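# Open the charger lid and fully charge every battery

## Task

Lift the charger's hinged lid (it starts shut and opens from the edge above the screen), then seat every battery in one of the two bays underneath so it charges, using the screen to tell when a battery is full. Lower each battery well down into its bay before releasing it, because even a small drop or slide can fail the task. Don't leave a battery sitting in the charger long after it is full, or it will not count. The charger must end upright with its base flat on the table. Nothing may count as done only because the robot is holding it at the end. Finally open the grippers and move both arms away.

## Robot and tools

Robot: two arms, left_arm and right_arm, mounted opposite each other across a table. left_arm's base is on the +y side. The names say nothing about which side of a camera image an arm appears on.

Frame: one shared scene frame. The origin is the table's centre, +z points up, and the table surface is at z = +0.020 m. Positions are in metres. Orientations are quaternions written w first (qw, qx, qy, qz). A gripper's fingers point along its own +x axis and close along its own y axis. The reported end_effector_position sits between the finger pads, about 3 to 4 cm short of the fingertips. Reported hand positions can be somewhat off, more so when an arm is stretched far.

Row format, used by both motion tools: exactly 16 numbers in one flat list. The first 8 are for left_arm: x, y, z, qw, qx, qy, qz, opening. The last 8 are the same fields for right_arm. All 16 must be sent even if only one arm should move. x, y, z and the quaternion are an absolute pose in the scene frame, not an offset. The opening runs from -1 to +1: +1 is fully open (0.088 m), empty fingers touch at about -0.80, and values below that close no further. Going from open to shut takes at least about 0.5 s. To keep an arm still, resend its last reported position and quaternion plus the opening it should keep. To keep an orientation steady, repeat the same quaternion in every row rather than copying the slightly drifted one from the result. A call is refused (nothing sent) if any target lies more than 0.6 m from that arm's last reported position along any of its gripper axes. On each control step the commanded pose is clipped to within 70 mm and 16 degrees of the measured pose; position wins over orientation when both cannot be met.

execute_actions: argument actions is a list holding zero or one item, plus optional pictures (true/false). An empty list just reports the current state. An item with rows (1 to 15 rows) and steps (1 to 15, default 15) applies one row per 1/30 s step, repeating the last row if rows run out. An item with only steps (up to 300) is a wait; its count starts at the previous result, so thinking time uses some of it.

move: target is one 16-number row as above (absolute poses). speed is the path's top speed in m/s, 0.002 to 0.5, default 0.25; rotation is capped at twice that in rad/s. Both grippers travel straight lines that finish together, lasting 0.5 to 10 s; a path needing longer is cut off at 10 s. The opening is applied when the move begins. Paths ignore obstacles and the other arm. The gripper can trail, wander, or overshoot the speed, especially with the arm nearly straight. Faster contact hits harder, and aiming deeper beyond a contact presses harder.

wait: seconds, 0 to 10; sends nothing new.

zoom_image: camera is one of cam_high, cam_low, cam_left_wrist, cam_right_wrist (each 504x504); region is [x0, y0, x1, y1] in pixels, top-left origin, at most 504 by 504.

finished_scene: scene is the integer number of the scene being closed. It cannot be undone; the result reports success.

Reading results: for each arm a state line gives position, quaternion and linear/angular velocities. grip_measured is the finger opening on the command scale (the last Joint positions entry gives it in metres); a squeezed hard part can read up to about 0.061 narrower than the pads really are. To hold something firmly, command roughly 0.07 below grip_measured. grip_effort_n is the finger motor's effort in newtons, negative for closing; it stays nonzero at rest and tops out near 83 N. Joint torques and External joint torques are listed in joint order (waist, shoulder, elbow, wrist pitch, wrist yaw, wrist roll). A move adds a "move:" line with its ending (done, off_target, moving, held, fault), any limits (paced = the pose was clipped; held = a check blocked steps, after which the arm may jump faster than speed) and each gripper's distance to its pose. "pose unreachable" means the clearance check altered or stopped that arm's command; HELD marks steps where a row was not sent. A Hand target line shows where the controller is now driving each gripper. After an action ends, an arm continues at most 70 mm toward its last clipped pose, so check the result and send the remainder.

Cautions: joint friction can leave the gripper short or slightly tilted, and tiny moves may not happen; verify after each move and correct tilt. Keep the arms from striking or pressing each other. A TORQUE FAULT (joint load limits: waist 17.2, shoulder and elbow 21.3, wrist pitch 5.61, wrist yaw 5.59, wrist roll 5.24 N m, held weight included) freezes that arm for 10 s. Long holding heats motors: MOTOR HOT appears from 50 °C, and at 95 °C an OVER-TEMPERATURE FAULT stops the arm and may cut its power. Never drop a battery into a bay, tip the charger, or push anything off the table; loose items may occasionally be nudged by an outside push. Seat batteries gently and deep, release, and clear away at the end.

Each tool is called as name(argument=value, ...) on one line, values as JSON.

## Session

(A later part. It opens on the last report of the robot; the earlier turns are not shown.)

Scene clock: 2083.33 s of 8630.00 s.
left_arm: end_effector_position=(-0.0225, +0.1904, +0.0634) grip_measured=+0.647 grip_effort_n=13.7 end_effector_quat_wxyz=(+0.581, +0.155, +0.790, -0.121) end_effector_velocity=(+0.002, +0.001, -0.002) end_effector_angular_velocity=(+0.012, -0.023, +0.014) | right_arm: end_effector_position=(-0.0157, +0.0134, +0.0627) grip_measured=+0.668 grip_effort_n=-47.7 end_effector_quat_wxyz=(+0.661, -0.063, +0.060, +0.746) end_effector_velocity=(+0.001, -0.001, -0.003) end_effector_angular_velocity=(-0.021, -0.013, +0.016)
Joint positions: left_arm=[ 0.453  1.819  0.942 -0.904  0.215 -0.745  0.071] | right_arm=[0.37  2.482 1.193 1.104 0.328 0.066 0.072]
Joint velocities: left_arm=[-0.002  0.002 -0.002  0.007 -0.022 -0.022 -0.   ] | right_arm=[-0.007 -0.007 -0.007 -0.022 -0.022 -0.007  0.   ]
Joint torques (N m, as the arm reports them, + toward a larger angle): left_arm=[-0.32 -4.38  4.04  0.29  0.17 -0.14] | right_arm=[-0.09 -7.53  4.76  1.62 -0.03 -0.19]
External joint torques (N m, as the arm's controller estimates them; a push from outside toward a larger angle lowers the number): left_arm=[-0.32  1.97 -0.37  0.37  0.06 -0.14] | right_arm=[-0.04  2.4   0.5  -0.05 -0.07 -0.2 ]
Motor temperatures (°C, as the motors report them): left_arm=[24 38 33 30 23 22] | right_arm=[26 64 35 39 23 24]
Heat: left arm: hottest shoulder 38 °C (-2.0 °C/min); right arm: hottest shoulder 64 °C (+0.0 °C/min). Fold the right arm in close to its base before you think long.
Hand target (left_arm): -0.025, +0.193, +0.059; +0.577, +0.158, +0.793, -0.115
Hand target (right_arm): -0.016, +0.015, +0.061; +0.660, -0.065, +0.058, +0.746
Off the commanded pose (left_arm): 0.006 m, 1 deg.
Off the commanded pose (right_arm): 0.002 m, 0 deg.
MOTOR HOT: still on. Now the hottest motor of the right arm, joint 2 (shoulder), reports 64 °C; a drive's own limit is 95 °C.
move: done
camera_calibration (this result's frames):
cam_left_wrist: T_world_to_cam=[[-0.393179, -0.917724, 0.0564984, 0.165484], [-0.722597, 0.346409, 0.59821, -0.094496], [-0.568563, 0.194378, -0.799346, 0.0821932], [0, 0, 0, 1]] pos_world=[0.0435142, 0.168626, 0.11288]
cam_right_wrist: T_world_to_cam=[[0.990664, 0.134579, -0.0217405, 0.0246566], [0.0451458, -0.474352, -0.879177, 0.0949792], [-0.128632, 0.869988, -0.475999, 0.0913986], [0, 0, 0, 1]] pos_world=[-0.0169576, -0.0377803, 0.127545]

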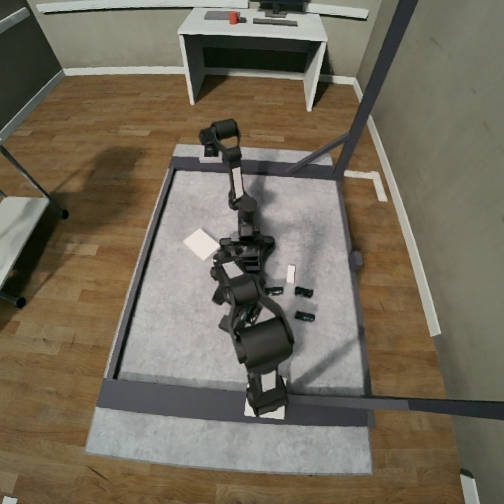

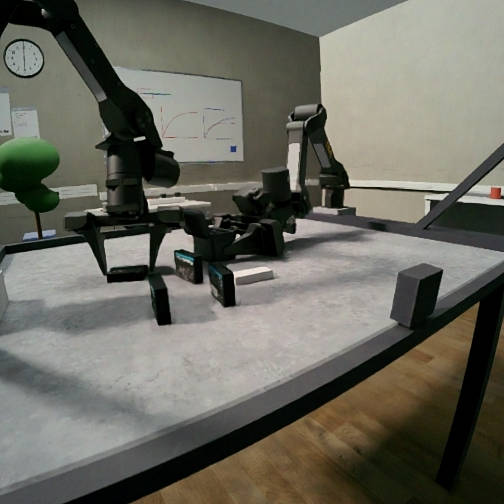

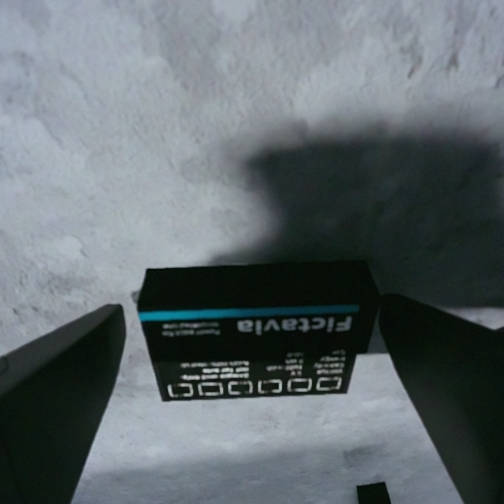

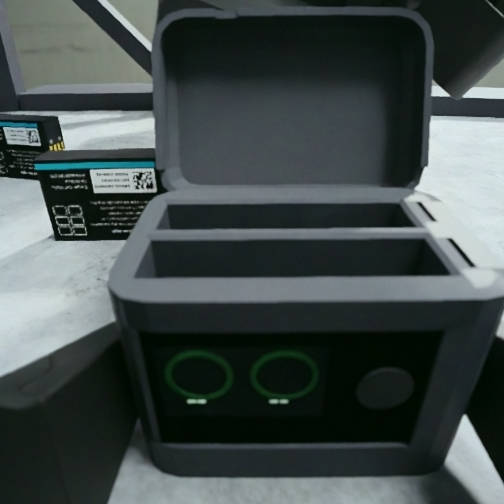

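move(target=[-0.029,0.1945,0.059,0.5765,0.1578,0.7935,-0.1147,0.65,-0.016,0.015,0.061,0.66,-0.0653,0.0578,0.746,0.66], speed=0.01)

move(target=[-0.029,0.1945,0.059,0.5765,0.1578,0.7935,-0.1147,0.27,-0.016,0.015,0.061,0.66,-0.0653,0.0578,0.746,0.66], speed=0.01)

Scene clock: 2091.37 s of 8630.00 s.
left_arm: end_effector_position=(-0.0269, +0.1922, +0.0612) grip_measured=+0.647 grip_effort_n=13.3 end_effector_quat_wxyz=(+0.579, +0.157, +0.791, -0.119) end_effector_velocity=(-0.002, +0.006, +0.001) end_effector_angular_velocity=(+0.025, +0.001, +0.003) | right_arm: end_effector_position=(-0.0157, +0.0134, +0.0627) grip_measured=+0.668 grip_effort_n=-47.7 end_effector_quat_wxyz=(+0.661, -0.063, +0.060, +0.746) end_effector_velocity=(+0.005, +0.001, -0.001) end_effector_angular_velocity=(-0.005, -0.012, -0.013)
Joint positions: left_arm=[ 0.441  1.82   0.93  -0.897  0.218 -0.757  0.071] | right_arm=[0.37  2.482 1.193 1.104 0.328 0.066 0.072]
Joint velocities: left_arm=[-0.002 -0.007 -0.007 -0.022 -0.007 -0.007 -0.   ] | right_arm=[-0.007 -0.002 -0.002 -0.007  0.007 -0.007  0.   ]
Joint torques (N m, as the arm reports them, + toward a larger angle): left_arm=[-0.24 -5.1   3.91  0.21  0.14 -0.18] | right_arm=[-0.14 -7.53  4.72  1.62 -0.03 -0.19]
External joint torques (N m, as the arm's controller estimates them; a push from outside toward a larger angle lowers the number): left_arm=[-0.27  1.24 -0.49  0.29  0.03 -0.18] | right_arm=[-0.06  2.44  0.42 -0.06 -0.07 -0.2 ]
Motor temperatures (°C, as the motors report them): left_arm=[24 37 32 29 23 22] | right_arm=[26 64 35 39 23 24]
Heat: left arm: hottest shoulder 37 °C (-3.0 °C/min); right arm: hottest shoulder 64 °C (+0.0 °C/min). Fold the right arm in close to its base before you think long.
Hand target (left_arm): -0.029, +0.194, +0.059; +0.576, +0.158, +0.794, -0.115
Hand target (right_arm): -0.016, +0.015, +0.061; +0.660, -0.065, +0.058, +0.746
Off the commanded pose (left_arm): 0.004 m, 1 deg.
Off the commanded pose (right_arm): 0.002 m, 0 deg.
MOTOR HOT: still on. Now the hottest motor of the right arm, joint 2 (shoulder), reports 64 °C; a drive's own limit is 95 °C.
move: done
camera_calibration (this result's frames):
cam_left_wrist: T_world_to_cam=[[-0.392872, -0.918183, 0.0508982, 0.165993], [-0.720316, 0.341672, 0.60366, -0.0962966], [-0.571661, 0.200498, -0.795616, 0.0761125], [0, 0, 0, 1]] pos_world=[0.0393605, 0.170053, 0.110238]
cam_right_wrist: T_world_to_cam=[[0.990664, 0.134579, -0.0217405, 0.0246566], [0.0451458, -0.474352, -0.879177, 0.0949792], [-0.128632, 0.869988, -0.475999, 0.0913986], [0, 0, 0, 1]] pos_world=[-0.0169576, -0.0377803, 0.127545]

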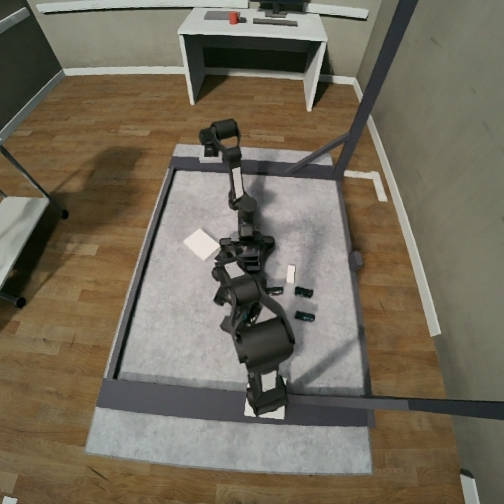

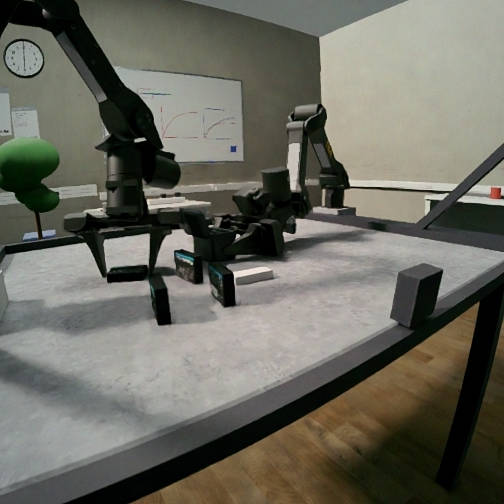

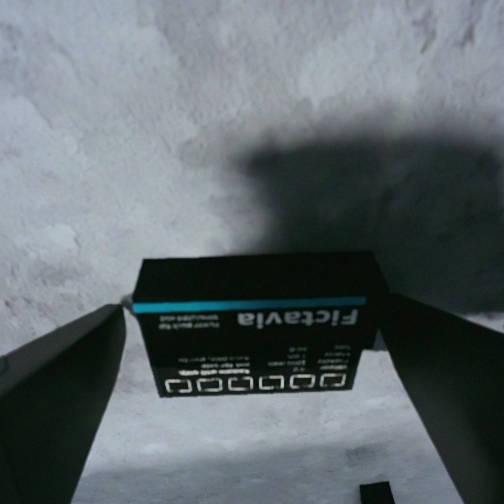

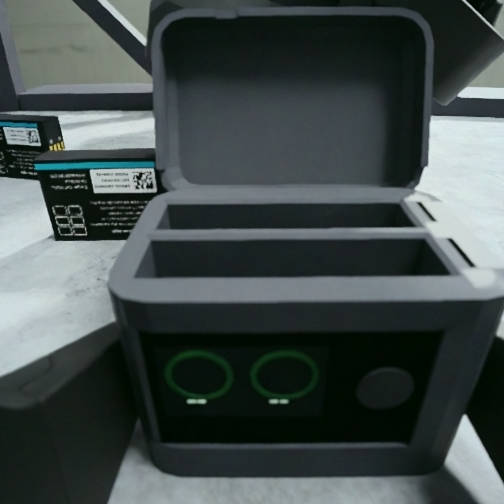

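Scene clock: 2092.10 s of 8630.00 s.
left_arm: end_effector_position=(-0.0270, +0.1923, +0.0612) grip_measured=+0.339 grip_effort_n=-83.5 end_effector_quat_wxyz=(+0.579, +0.157, +0.791, -0.118) end_effector_velocity=(-0.001, -0.001, +0.000) end_effector_angular_velocity=(-0.007, +0.003, +0.006) | right_arm: end_effector_position=(-0.0157, +0.0134, +0.0627) grip_measured=+0.668 grip_effort_n=-47.7 end_effector_quat_wxyz=(+0.661, -0.063, +0.060, +0.746) end_effector_velocity=(+0.001, -0.001, -0.003) end_effector_angular_velocity=(-0.012, +0.003, +0.003)
Joint positions: left_arm=[ 0.441  1.82   0.93  -0.898  0.218 -0.757  0.056] | right_arm=[0.37  2.482 1.193 1.104 0.328 0.066 0.072]
Joint velocities: left_arm=[-0.002 -0.002 -0.002  0.007  0.007 -0.007 -0.   ] | right_arm=[-0.002 -0.002 -0.007 -0.007 -0.007  0.007 -0.   ]
Joint torques (N m, as the arm reports them, + toward a larger angle): left_arm=[-0.26 -5.2   3.9   0.28  0.19 -0.16] | right_arm=[-0.11 -7.53  4.76  1.61 -0.03 -0.18]
External joint torques (N m, as the arm's controller estimates them; a push from outside toward a larger angle lowers the number): left_arm=[-0.25  1.15 -0.55  0.34  0.08 -0.16] | right_arm=[-0.11  2.3   0.56 -0.04 -0.07 -0.19]
Motor temperatures (°C, as the motors report them): left_arm=[24 37 32 29 23 22] | right_arm=[26 64 35 39 23 24]
Heat: left arm: hottest shoulder 37 °C (-3.0 °C/min); right arm: hottest shoulder 64 °C (+0.0 °C/min). Fold the right arm in close to its base before you think long.
Hand target (left_arm): -0.029, +0.194, +0.059; +0.576, +0.158, +0.794, -0.115
Hand target (right_arm): -0.016, +0.015, +0.061; +0.660, -0.065, +0.058, +0.746
Off the commanded pose (left_arm): 0.004 m, 1 deg.
Off the commanded pose (right_arm): 0.002 m, 0 deg.
MOTOR HOT: still on. Now the hottest motor of the right arm, joint 2 (shoulder), reports 64 °C; a drive's own limit is 95 °C.
move: done
camera_calibration (this result's frames):
cam_left_wrist: T_world_to_cam=[[-0.392772, -0.918226, 0.0508987, 0.166016], [-0.720048, 0.341486, 0.604084, -0.0963733], [-0.572067, 0.200618, -0.795293, 0.076026], [0, 0, 0, 1]] pos_world=[0.039305, 0.170098, 0.110231]
cam_right_wrist: T_world_to_cam=[[0.990664, 0.134579, -0.0217405, 0.0246566], [0.0451458, -0.474352, -0.879177, 0.0949792], [-0.128632, 0.869988, -0.475999, 0.0913986], [0, 0, 0, 1]] pos_world=[-0.0169576, -0.0377803, 0.127545]

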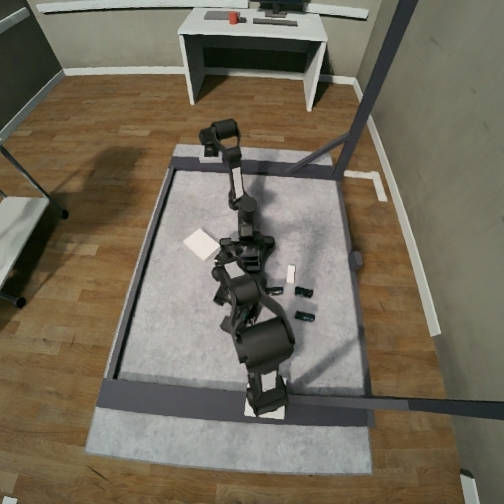

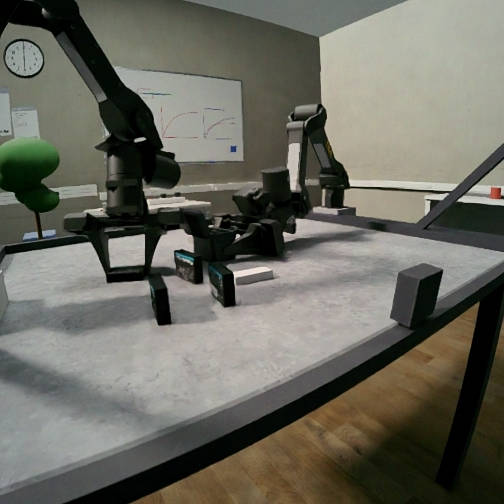

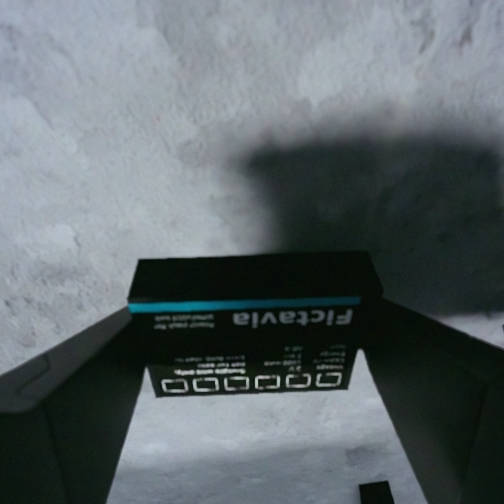

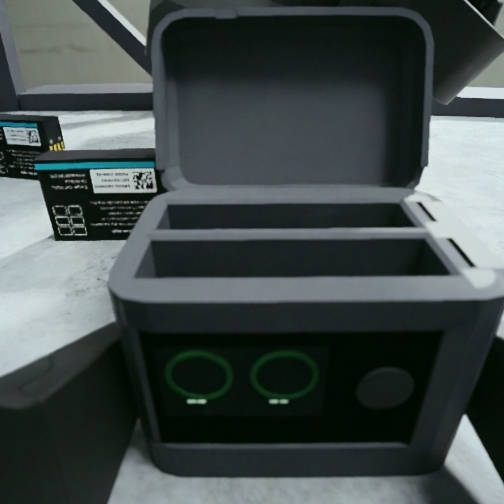

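move(target=[-0.025,0.196,0.105,0.5765,0.1578,0.7935,-0.1147,0.27,-0.016,0.015,0.061,0.66,-0.0653,0.0578,0.746,0.66], speed=0.06)

move(target=[0.14,0.18,0.14,0.7424,0.2424,0.5199,-0.3462,0.27,-0.016,0.015,0.061,0.66,-0.0653,0.0578,0.746,0.66], speed=0.2)

move(target=[0.19,0.125,0.088,0.862,0.0821,0.1481,-0.4778,0.27,-0.016,0.015,0.061,0.66,-0.0653,0.0578,0.746,0.66], speed=0.2)

move(target=[0.19,0.125,0.064,0.862,0.0821,0.1481,-0.4778,0.27,-0.016,0.015,0.061,0.66,-0.0653,0.0578,0.746,0.66], speed=0.02)

Scene clock: 2121.47 s of 8630.00 s.
left_arm: end_effector_position=(-0.0268, +0.1980, +0.1016) grip_measured=+0.339 grip_effort_n=-83.5 end_effector_quat_wxyz=(+0.574, +0.160, +0.796, -0.110) end_effector_velocity=(-0.002, +0.004, +0.001) end_effector_angular_velocity=(+0.020, +0.014, +0.011) | right_arm: end_effector_position=(-0.0157, +0.0134, +0.0627) grip_measured=+0.668 grip_effort_n=-48.1 end_effector_quat_wxyz=(+0.661, -0.063, +0.060, +0.746) end_effector_velocity=(-0.002, -0.001, -0.001) end_effector_angular_velocity=(-0.007, -0.007, +0.020)
Joint positions: left_arm=[ 0.451  1.733  1.005 -1.084  0.218 -0.752  0.056] | right_arm=[0.37  2.482 1.193 1.104 0.328 0.066 0.072]
Joint velocities: left_arm=[ 0.002 -0.002 -0.002 -0.022  0.007 -0.007 -0.   ] | right_arm=[-0.002 -0.002 -0.002 -0.007 -0.022 -0.007 -0.   ]
Joint torques (N m, as the arm reports them, + toward a larger angle): left_arm=[ 0.42 -6.28  6.53 -0.25  0.    0.23] | right_arm=[-0.09 -7.48  4.77  1.61 -0.04 -0.18]
External joint torques (N m, as the arm's controller estimates them; a push from outside toward a larger angle lowers the number): left_arm=[ 0.41 -0.17  1.7  -0.11 -0.11  0.23] | right_arm=[-0.11  2.55  0.43 -0.08 -0.07 -0.19]
Motor temperatures (°C, as the motors report them): left_arm=[24 38 31 29 23 22] | right_arm=[26 64 35 39 23 24]
Heat: left arm: hottest shoulder 38 °C (-1.0 °C/min); right arm: hottest shoulder 64 °C (+0.0 °C/min). Fold the right arm in close to its base before you think long.
Hand target (left_arm): -0.025, +0.196, +0.105; +0.577, +0.158, +0.793, -0.115
Hand target (right_arm): -0.016, +0.015, +0.061; +0.660, -0.065, +0.058, +0.746
Off the commanded pose (left_arm): 0.004 m, 1 deg.
Off the commanded pose (right_arm): 0.002 m, 0 deg.
MOTOR HOT: still on. Now the hottest motor of the right arm, joint 2 (shoulder), reports 64 °C; a drive's own limit is 95 °C.
move: done
camera_calibration (this result's frames):
cam_left_wrist: T_world_to_cam=[[-0.387557, -0.921154, 0.0357072, 0.171536], [-0.715714, 0.325083, 0.618122, -0.120684], [-0.580994, 0.214001, -0.785271, 0.10316], [0, 0, 0, 1]] pos_world=[0.04004, 0.175167, 0.149481]
cam_right_wrist: T_world_to_cam=[[0.990664, 0.134579, -0.0217405, 0.0246566], [0.0451458, -0.474352, -0.879177, 0.0949792], [-0.128632, 0.869988, -0.475999, 0.0913986], [0, 0, 0, 1]] pos_world=[-0.0169576, -0.0377803, 0.127545]

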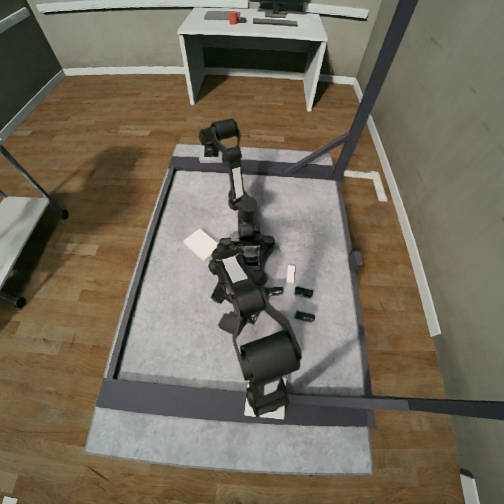

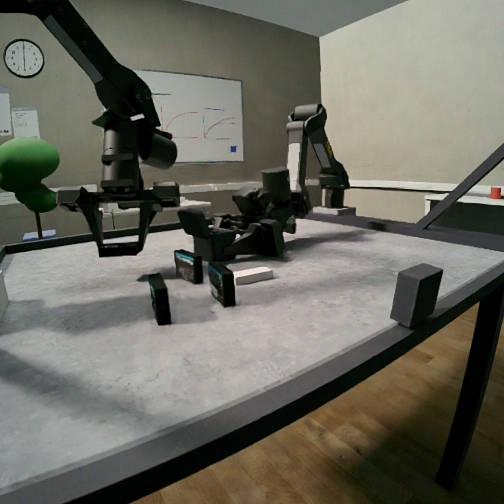

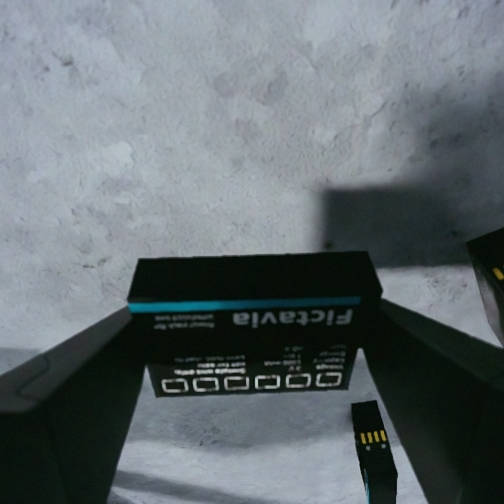

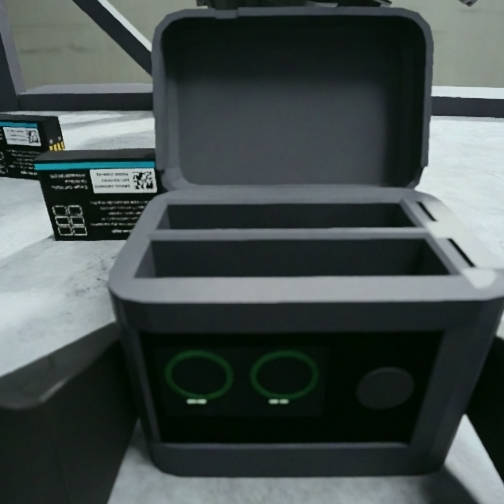

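Scene clock: 2124.00 s of 8630.00 s.
left_arm: end_effector_position=(+0.1406, +0.1796, +0.1399) grip_measured=+0.339 grip_effort_n=-83.5 end_effector_quat_wxyz=(+0.742, +0.243, +0.521, -0.345) end_effector_velocity=(-0.001, +0.000, -0.001) end_effector_angular_velocity=(-0.005, +0.001, -0.007) | right_arm: end_effector_position=(-0.0157, +0.0134, +0.0627) grip_measured=+0.668 grip_effort_n=-47.7 end_effector_quat_wxyz=(+0.661, -0.063, +0.060, +0.746) end_effector_velocity=(+0.000, -0.000, -0.001) end_effector_angular_velocity=(-0.006, -0.009, +0.006)
Joint positions: left_arm=[ 0.804  1.593  1.004 -0.636  0.018  0.054  0.056] | right_arm=[0.37  2.482 1.193 1.104 0.328 0.066 0.072]
Joint velocities: left_arm=[ 0.002 -0.002 -0.007  0.007  0.007  0.007  0.   ] | right_arm=[-0.002 -0.002 -0.002 -0.007 -0.007 -0.007 -0.   ]
Joint torques (N m, as the arm reports them, + toward a larger angle): left_arm=[ 0.15 -6.55  5.96  1.32  0.07  0.21] | right_arm=[-0.11 -7.56  4.76  1.62 -0.03 -0.16]
External joint torques (N m, as the arm's controller estimates them; a push from outside toward a larger angle lowers the number): left_arm=[ 0.19 -0.15 -0.26  0.37  0.06  0.21] | right_arm=[-0.09  2.47  0.44 -0.08 -0.07 -0.17]
Motor temperatures (°C, as the motors report them): left_arm=[24 38 31 29 23 22] | right_arm=[26 64 35 39 23 24]
Heat: left arm: hottest shoulder 38 °C (-1.0 °C/min); right arm: hottest shoulder 64 °C (+0.0 °C/min). Fold the right arm in close to its base before you think long.
Hand target (left_arm): +0.140, +0.181, +0.140; +0.742, +0.243, +0.519, -0.347
Hand target (right_arm): -0.016, +0.015, +0.061; +0.660, -0.065, +0.058, +0.746
Off the commanded pose (left_arm): 0.001 m, 0 deg.
Off the commanded pose (right_arm): 0.002 m, 0 deg.
MOTOR HOT: still on. Now the hottest motor of the right arm, joint 2 (shoulder), reports 64 °C; a drive's own limit is 95 °C.
move: done
camera_calibration (this result's frames):
cam_left_wrist: T_world_to_cam=[[-0.785898, -0.617699, 0.0285085, 0.220619], [-0.618012, 0.786163, -0.00287197, -0.0282349], [-0.0206383, -0.0198757, -0.999589, 0.227671], [0, 0, 0, 1]] pos_world=[0.160633, 0.162999, 0.221207]
cam_right_wrist: T_world_to_cam=[[0.990664, 0.134579, -0.0217405, 0.0246566], [0.0451458, -0.474352, -0.879177, 0.0949792], [-0.128632, 0.869988, -0.475999, 0.0913986], [0, 0, 0, 1]] pos_world=[-0.0169576, -0.0377803, 0.127545]

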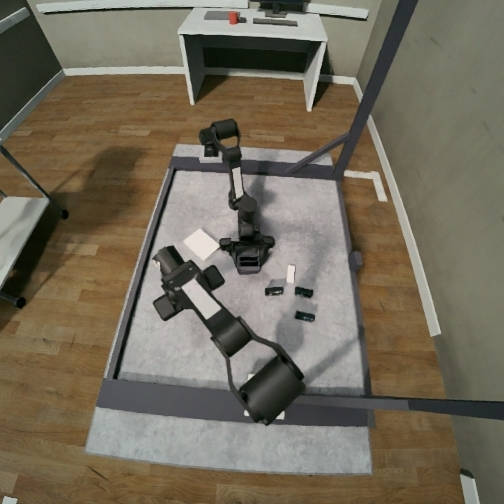

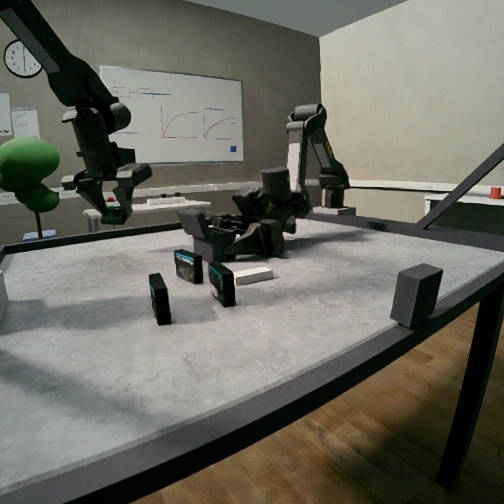

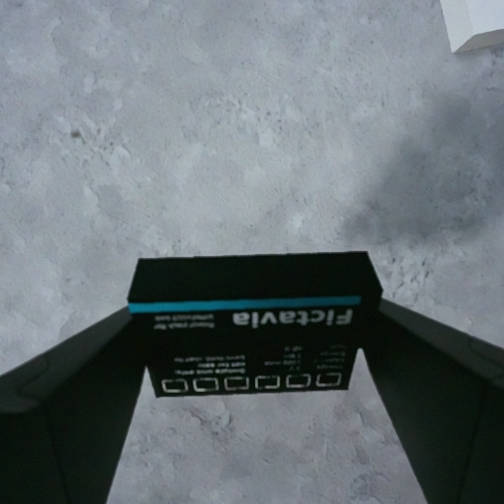

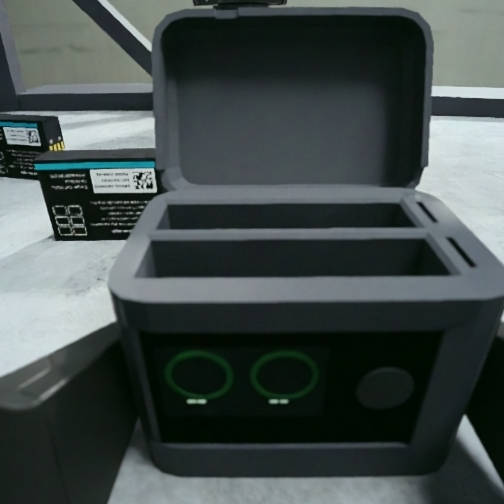

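Scene clock: 2126.73 s of 8630.00 s.
left_arm: end_effector_position=(+0.1926, +0.1225, +0.0932) grip_measured=+0.339 grip_effort_n=-83.5 end_effector_quat_wxyz=(+0.862, +0.085, +0.140, -0.479) end_effector_velocity=(+0.000, -0.000, +0.000) end_effector_angular_velocity=(-0.017, -0.005, -0.002) | right_arm: end_effector_position=(-0.0157, +0.0134, +0.0627) grip_measured=+0.668 grip_effort_n=-47.7 end_effector_quat_wxyz=(+0.661, -0.063, +0.060, +0.746) end_effector_velocity=(+0.000, +0.000, +0.002) end_effector_angular_velocity=(+0.005, +0.012, +0.003)
Joint positions: left_arm=[0.891 2.024 0.519 1.162 0.27  0.107 0.056] | right_arm=[0.37  2.482 1.193 1.104 0.328 0.066 0.072]
Joint velocities: left_arm=[ 0.002  0.017 -0.002  0.037  0.007 -0.007 -0.   ] | right_arm=[-0.002 -0.002 -0.002  0.007 -0.007  0.007 -0.   ]
Joint torques (N m, as the arm reports them, + toward a larger angle): left_arm=[ 0.29 -4.99  3.32  2.35  0.17 -0.11] | right_arm=[-0.07 -7.56  4.77  1.62 -0.04 -0.19]
External joint torques (N m, as the arm's controller estimates them; a push from outside toward a larger angle lowers the number): left_arm=[ 0.32  2.1  -0.34  0.49  0.1  -0.12] | right_arm=[-0.06  2.42  0.48 -0.06 -0.08 -0.2 ]
Motor temperatures (°C, as the motors report them): left_arm=[24 38 31 30 23 22] | right_arm=[26 64 35 39 23 24]
Heat: left arm: hottest shoulder 38 °C (+0.0 °C/min); right arm: hottest shoulder 64 °C (+0.0 °C/min). Fold the right arm in close to its base before you think long.
Hand target (left_arm): +0.191, +0.125, +0.088; +0.862, +0.083, +0.148, -0.478
Hand target (right_arm): -0.016, +0.015, +0.061; +0.660, -0.065, +0.058, +0.746
Off the commanded pose (left_arm): 0.006 m, 1 deg.
Off the commanded pose (right_arm): 0.002 m, 0 deg.
MOTOR HOT: still on. Now the hottest motor of the right arm, joint 2 (shoulder), reports 64 °C; a drive's own limit is 95 °C.
move: done
camera_calibration (this result's frames):
cam_left_wrist: T_world_to_cam=[[-0.872597, -0.488066, -0.0191445, 0.232763], [-0.291288, 0.551446, -0.781702, 0.0870466], [0.39208, -0.676534, -0.623358, 0.146786], [0, 0, 0, 1]] pos_world=[0.170913, 0.164908, 0.164001]
cam_right_wrist: T_world_to_cam=[[0.990664, 0.134579, -0.0217405, 0.0246566], [0.0451458, -0.474352, -0.879177, 0.0949792], [-0.128632, 0.869988, -0.475999, 0.0913986], [0, 0, 0, 1]] pos_world=[-0.0169576, -0.0377803, 0.127545]

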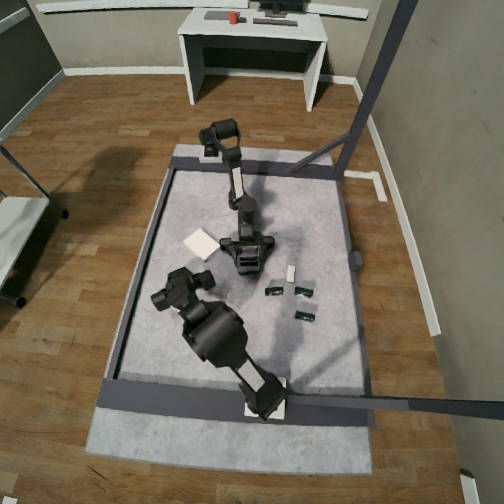

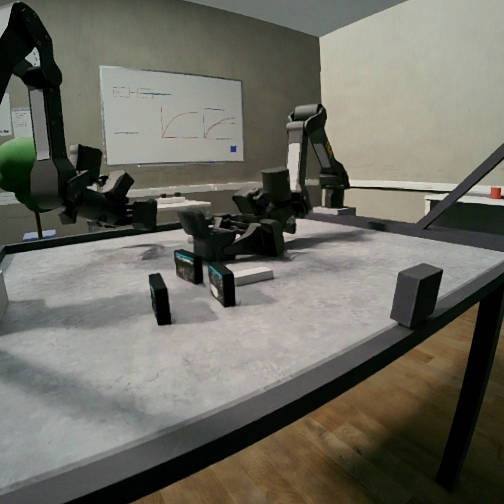

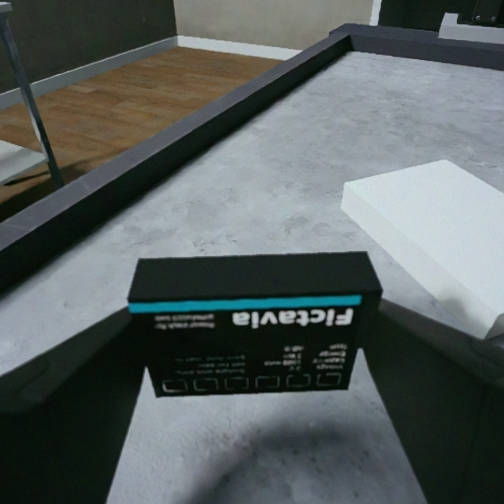

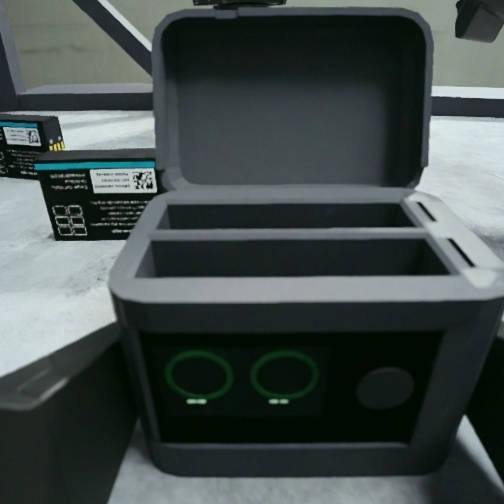

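Scene clock: 2128.47 s of 8630.00 s.
left_arm: end_effector_position=(+0.1911, +0.1238, +0.0688) grip_measured=+0.339 grip_effort_n=-83.5 end_effector_quat_wxyz=(+0.863, +0.083, +0.142, -0.479) end_effector_velocity=(+0.001, -0.000, -0.001) end_effector_angular_velocity=(-0.003, +0.002, +0.007) | right_arm: end_effector_position=(-0.0157, +0.0134, +0.0627) grip_measured=+0.668 grip_effort_n=-47.7 end_effector_quat_wxyz=(+0.661, -0.063, +0.060, +0.746) end_effector_velocity=(+0.001, -0.001, -0.004) end_effector_angular_velocity=(-0.018, -0.030, +0.009)
Joint positions: left_arm=[0.891 2.15  0.519 1.288 0.27  0.103 0.056] | right_arm=[0.37  2.482 1.193 1.104 0.328 0.066 0.072]
Joint velocities: left_arm=[-0.002  0.007  0.002  0.007 -0.007 -0.007 -0.   ] | right_arm=[-0.002 -0.002 -0.002 -0.022 -0.007 -0.022 -0.   ]
Joint torques (N m, as the arm reports them, + toward a larger angle): left_arm=[-0.02 -5.05  3.15  2.35  0.02 -0.13] | right_arm=[-0.07 -7.49  4.76  1.62 -0.04 -0.18]
External joint torques (N m, as the arm's controller estimates them; a push from outside toward a larger angle lowers the number): left_arm=[-0.01  2.12  0.24  0.52 -0.05 -0.14] | right_arm=[-0.18  2.41  0.5  -0.04 -0.06 -0.19]
Motor temperatures (°C, as the motors report them): left_arm=[24 38 31 30 23 22] | right_arm=[26 64 35 39 23 24]
Heat: left arm: hottest shoulder 38 °C (+0.0 °C/min); right arm: hottest shoulder 64 °C (+0.0 °C/min). Fold the right arm in close to its base before you think long.
Hand target (left_arm): +0.190, +0.125, +0.064; +0.862, +0.082, +0.148, -0.478
Hand target (right_arm): -0.016, +0.015, +0.061; +0.660, -0.065, +0.058, +0.746
Off the commanded pose (left_arm): 0.005 m, 1 deg.
Off the commanded pose (right_arm): 0.002 m, 0 deg.
MOTOR HOT: still on. Now the hottest motor of the right arm, joint 2 (shoulder), reports 64 °C; a drive's own limit is 95 °C.
move: done
camera_calibration (this result's frames):
cam_left_wrist: T_world_to_cam=[[-0.872056, -0.489167, -0.0152897, 0.231416], [-0.294805, 0.549985, -0.781413, 0.0676981], [0.390651, -0.676929, -0.623826, 0.133435], [0, 0, 0, 1]] pos_world=[0.169639, 0.166294, 0.139679]
cam_right_wrist: T_world_to_cam=[[0.990664, 0.134579, -0.0217405, 0.0246566], [0.0451458, -0.474352, -0.879177, 0.0949792], [-0.128632, 0.869988, -0.475999, 0.0913986], [0, 0, 0, 1]] pos_world=[-0.0169576, -0.0377803, 0.127545]

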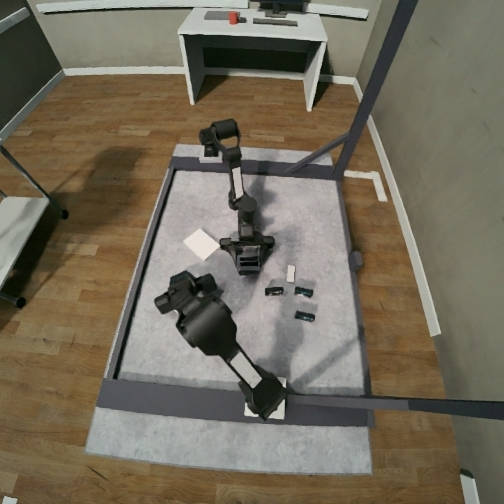

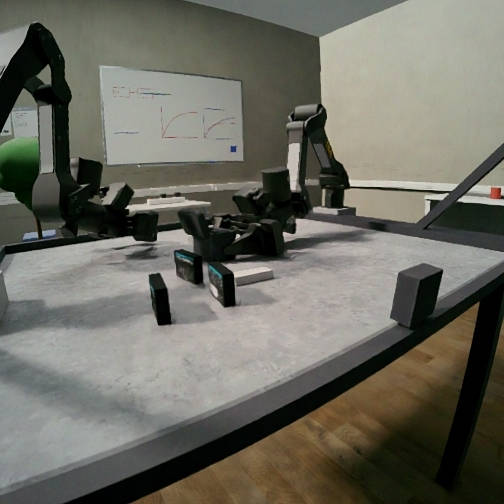

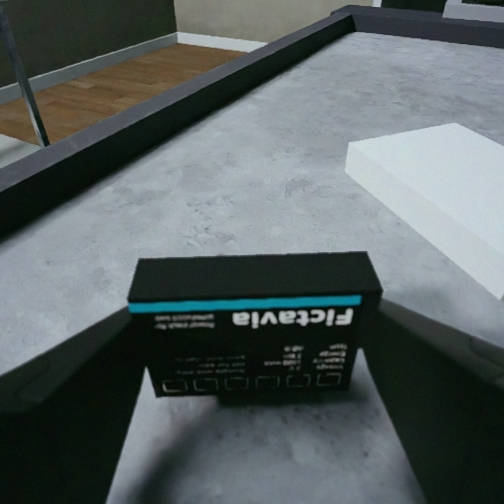

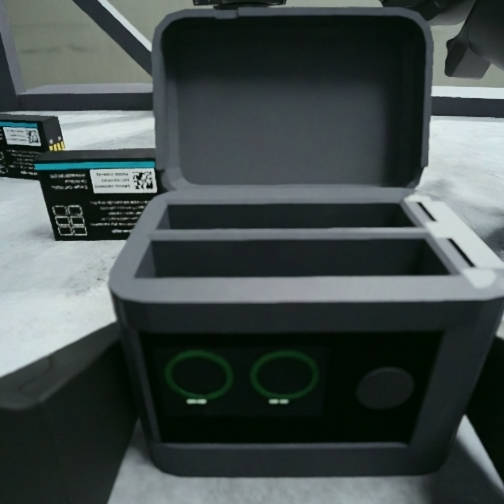

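execute_actions(actions=[])

Scene clock: 2152.37 s of 8630.00 s.
left_arm: end_effector_position=(+0.1911, +0.1238, +0.0687) grip_measured=+0.339 grip_effort_n=-83.5 end_effector_quat_wxyz=(+0.863, +0.083, +0.141, -0.479) end_effector_velocity=(-0.001, +0.001, -0.004) end_effector_angular_velocity=(+0.020, +0.009, +0.002) | right_arm: end_effector_position=(-0.0157, +0.0134, +0.0627) grip_measured=+0.668 grip_effort_n=-48.1 end_effector_quat_wxyz=(+0.661, -0.063, +0.060, +0.746) end_effector_velocity=(+0.001, -0.001, +0.000) end_effector_angular_velocity=(+0.002, -0.005, +0.006)
Joint positions: left_arm=[0.891 2.151 0.519 1.29  0.27  0.103 0.056] | right_arm=[0.37  2.482 1.193 1.104 0.328 0.066 0.072]
Joint velocities: left_arm=[-0.002 -0.002 -0.002 -0.022 -0.007  0.007 -0.   ] | right_arm=[-0.002 -0.002 -0.007  0.007 -0.007 -0.007 -0.   ]
Joint torques (N m, as the arm reports them, + toward a larger angle): left_arm=[-0.01 -5.06  3.14  2.34  0.02 -0.15] | right_arm=[-0.09 -7.51  4.74  1.62 -0.03 -0.18]
External joint torques (N m, as the arm's controller estimates them; a push from outside toward a larger angle lowers the number): left_arm=[-0.01  2.07  0.31  0.54 -0.05 -0.16] | right_arm=[-0.17  2.4   0.5  -0.05 -0.06 -0.19]
Motor temperatures (°C, as the motors report them): left_arm=[24 38 30 34 23 22] | right_arm=[26 64 35 39 23 24]
Heat: left arm: hottest shoulder 38 °C (+1.0 °C/min); right arm: hottest shoulder 64 °C (+0.0 °C/min). Fold the right arm in close to its base before you think long.
Hand target (left_arm): +0.190, +0.125, +0.064; +0.862, +0.082, +0.148, -0.478
Hand target (right_arm): -0.016, +0.015, +0.061; +0.660, -0.065, +0.058, +0.746
Off the commanded pose (left_arm): 0.005 m, 1 deg.
Off the commanded pose (right_arm): 0.002 m, 0 deg.
MOTOR HOT: still on. Now the hottest motor of the right arm, joint 2 (shoulder), reports 64 °C; a drive's own limit is 95 °C.
Steps of this call (steps 1 to 717: nothing new was sent). Readings (end_effector_position):
1: left_arm (+0.1911, +0.1238, +0.0687) | right_arm (-0.0157, +0.0134, +0.0627)
2: left_arm (+0.1911, +0.1238, +0.0688) | right_arm (-0.0157, +0.0134, +0.0627)
4: left_arm (+0.1911, +0.1238, +0.0687) | right_arm (-0.0157, +0.0134, +0.0627)
8: left_arm (+0.1911, +0.1238, +0.0686) | right_arm (-0.0157, +0.0134, +0.0627)
717: the state above
camera_calibration (this result's frames):
cam_left_wrist: T_world_to_cam=[[-0.872052, -0.489171, -0.0154144, 0.231421], [-0.294582, 0.549787, -0.781637, 0.067583], [0.390829, -0.677087, -0.623543, 0.133316], [0, 0, 0, 1]] pos_world=[0.169616, 0.166315, 0.139521]
cam_right_wrist: T_world_to_cam=[[0.990664, 0.134579, -0.0217405, 0.0246566], [0.0451458, -0.474352, -0.879177, 0.0949792], [-0.128632, 0.869988, -0.475999, 0.0913986], [0, 0, 0, 1]] pos_world=[-0.0169576, -0.0377803, 0.127545]

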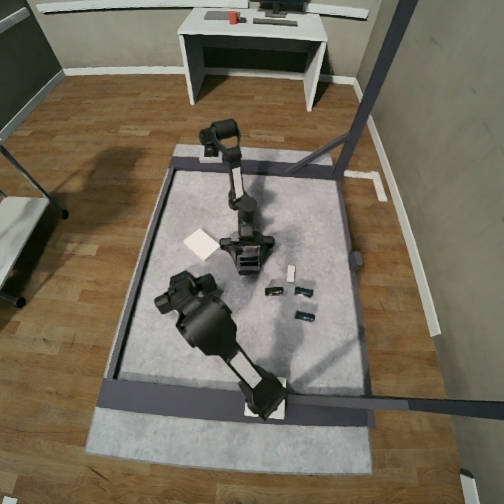

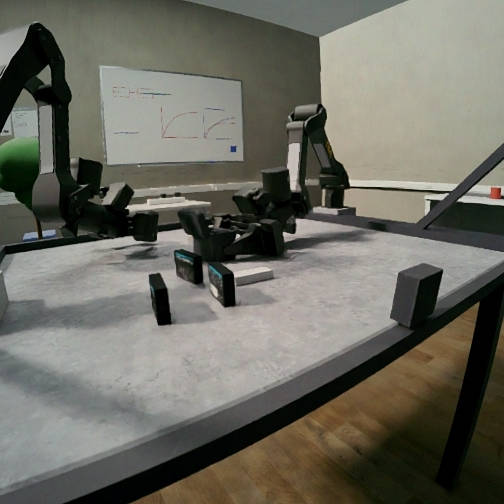

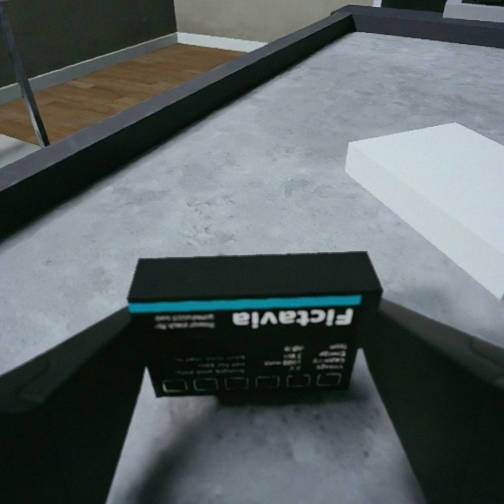

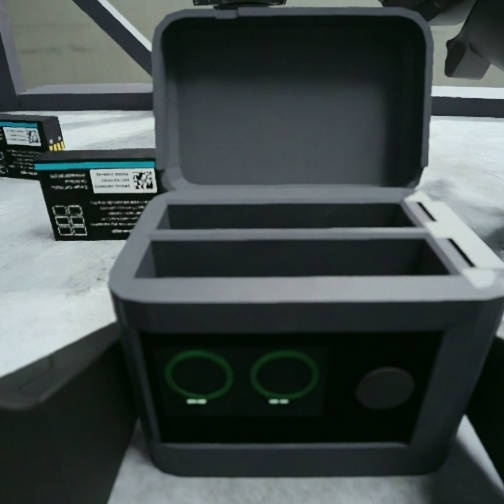

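move(target=[0.19,0.125,0.057,0.862,0.0821,0.1481,-0.4778,0.27,-0.016,0.015,0.061,0.66,-0.0653,0.0578,0.746,0.66], speed=0.006)

Scene clock: 2158.57 s of 8630.00 s.
left_arm: end_effector_position=(+0.1902, +0.1246, +0.0617) grip_measured=+0.339 grip_effort_n=-83.5 end_effector_quat_wxyz=(+0.862, +0.083, +0.142, -0.479) end_effector_velocity=(+0.001, +0.002, -0.003) end_effector_angular_velocity=(+0.017, -0.002, +0.016) | right_arm: end_effector_position=(-0.0157, +0.0134, +0.0627) grip_measured=+0.668 grip_effort_n=-48.1 end_effector_quat_wxyz=(+0.661, -0.063, +0.060, +0.746) end_effector_velocity=(-0.002, -0.001, -0.001) end_effector_angular_velocity=(-0.007, -0.007, +0.020)
Joint positions: left_arm=[0.891 2.187 0.519 1.324 0.27  0.103 0.056] | right_arm=[0.37  2.482 1.193 1.104 0.328 0.066 0.072]
Joint velocities: left_arm=[-0.002  0.002 -0.002 -0.007 -0.022  0.007 -0.   ] | right_arm=[-0.002 -0.002 -0.002 -0.007 -0.022 -0.007  0.   ]
Joint torques (N m, as the arm reports them, + toward a larger angle): left_arm=[ 0.   -4.84  3.51  2.22  0.02 -0.16] | right_arm=[-0.06 -7.52  4.72  1.61 -0.03 -0.18]
External joint torques (N m, as the arm's controller estimates them; a push from outside toward a larger angle lowers the number): left_arm=[-0.01  2.37  0.8   0.39 -0.04 -0.17] | right_arm=[-0.13  2.42  0.45 -0.06 -0.06 -0.19]
Motor temperatures (°C, as the motors report them): left_arm=[24 38 30 35 23 22] | right_arm=[26 64 35 39 23 24]
Heat: left arm: hottest shoulder 38 °C (+0.0 °C/min); right arm: hottest shoulder 64 °C (+0.0 °C/min). Fold the right arm in close to its base before you think long.
Hand target (left_arm): +0.190, +0.125, +0.057; +0.862, +0.082, +0.148, -0.478
Hand target (right_arm): -0.016, +0.015, +0.061; +0.660, -0.065, +0.058, +0.746
Off the commanded pose (left_arm): 0.005 m, 1 deg.
Off the commanded pose (right_arm): 0.002 m, 0 deg.
MOTOR HOT: still on. Now the hottest motor of the right arm, joint 2 (shoulder), reports 64 °C; a drive's own limit is 95 °C.
move: done
camera_calibration (this result's frames):
cam_left_wrist: T_world_to_cam=[[-0.872065, -0.489159, -0.0150401, 0.230907], [-0.295251, 0.55038, -0.780966, 0.0614806], [0.390295, -0.676613, -0.624392, 0.129955], [0, 0, 0, 1]] pos_world=[0.168798, 0.167042, 0.13263]
cam_right_wrist: T_world_to_cam=[[0.990664, 0.134579, -0.0217405, 0.0246566], [0.0451458, -0.474352, -0.879177, 0.0949792], [-0.128632, 0.869988, -0.475999, 0.0913986], [0, 0, 0, 1]] pos_world=[-0.0169576, -0.0377803, 0.127545]

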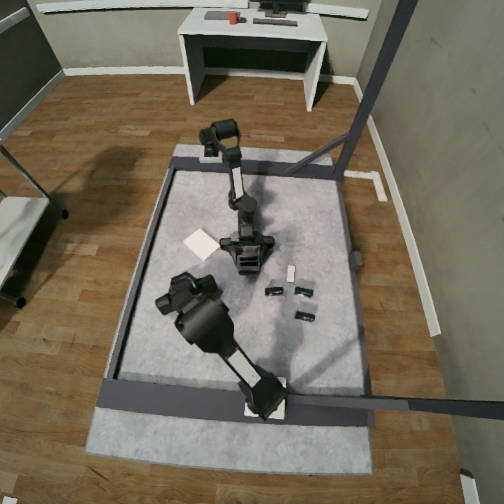

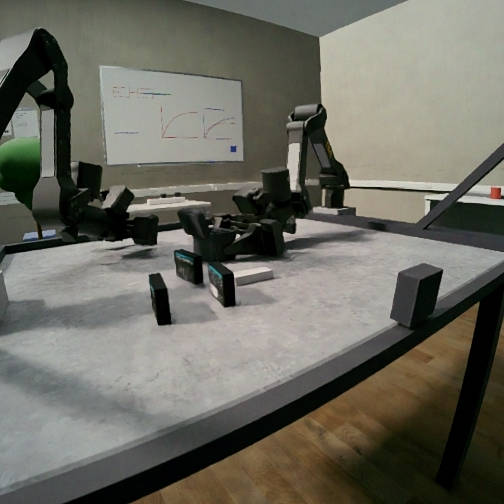

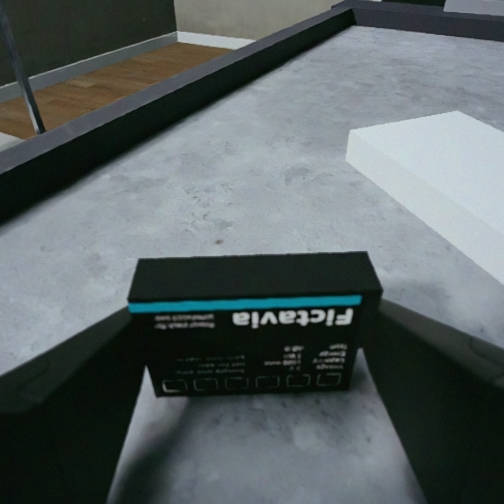

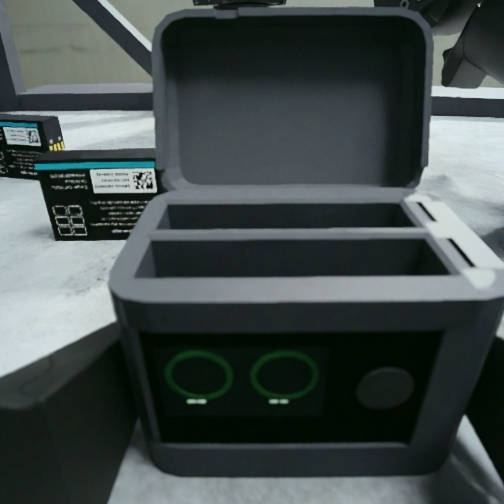

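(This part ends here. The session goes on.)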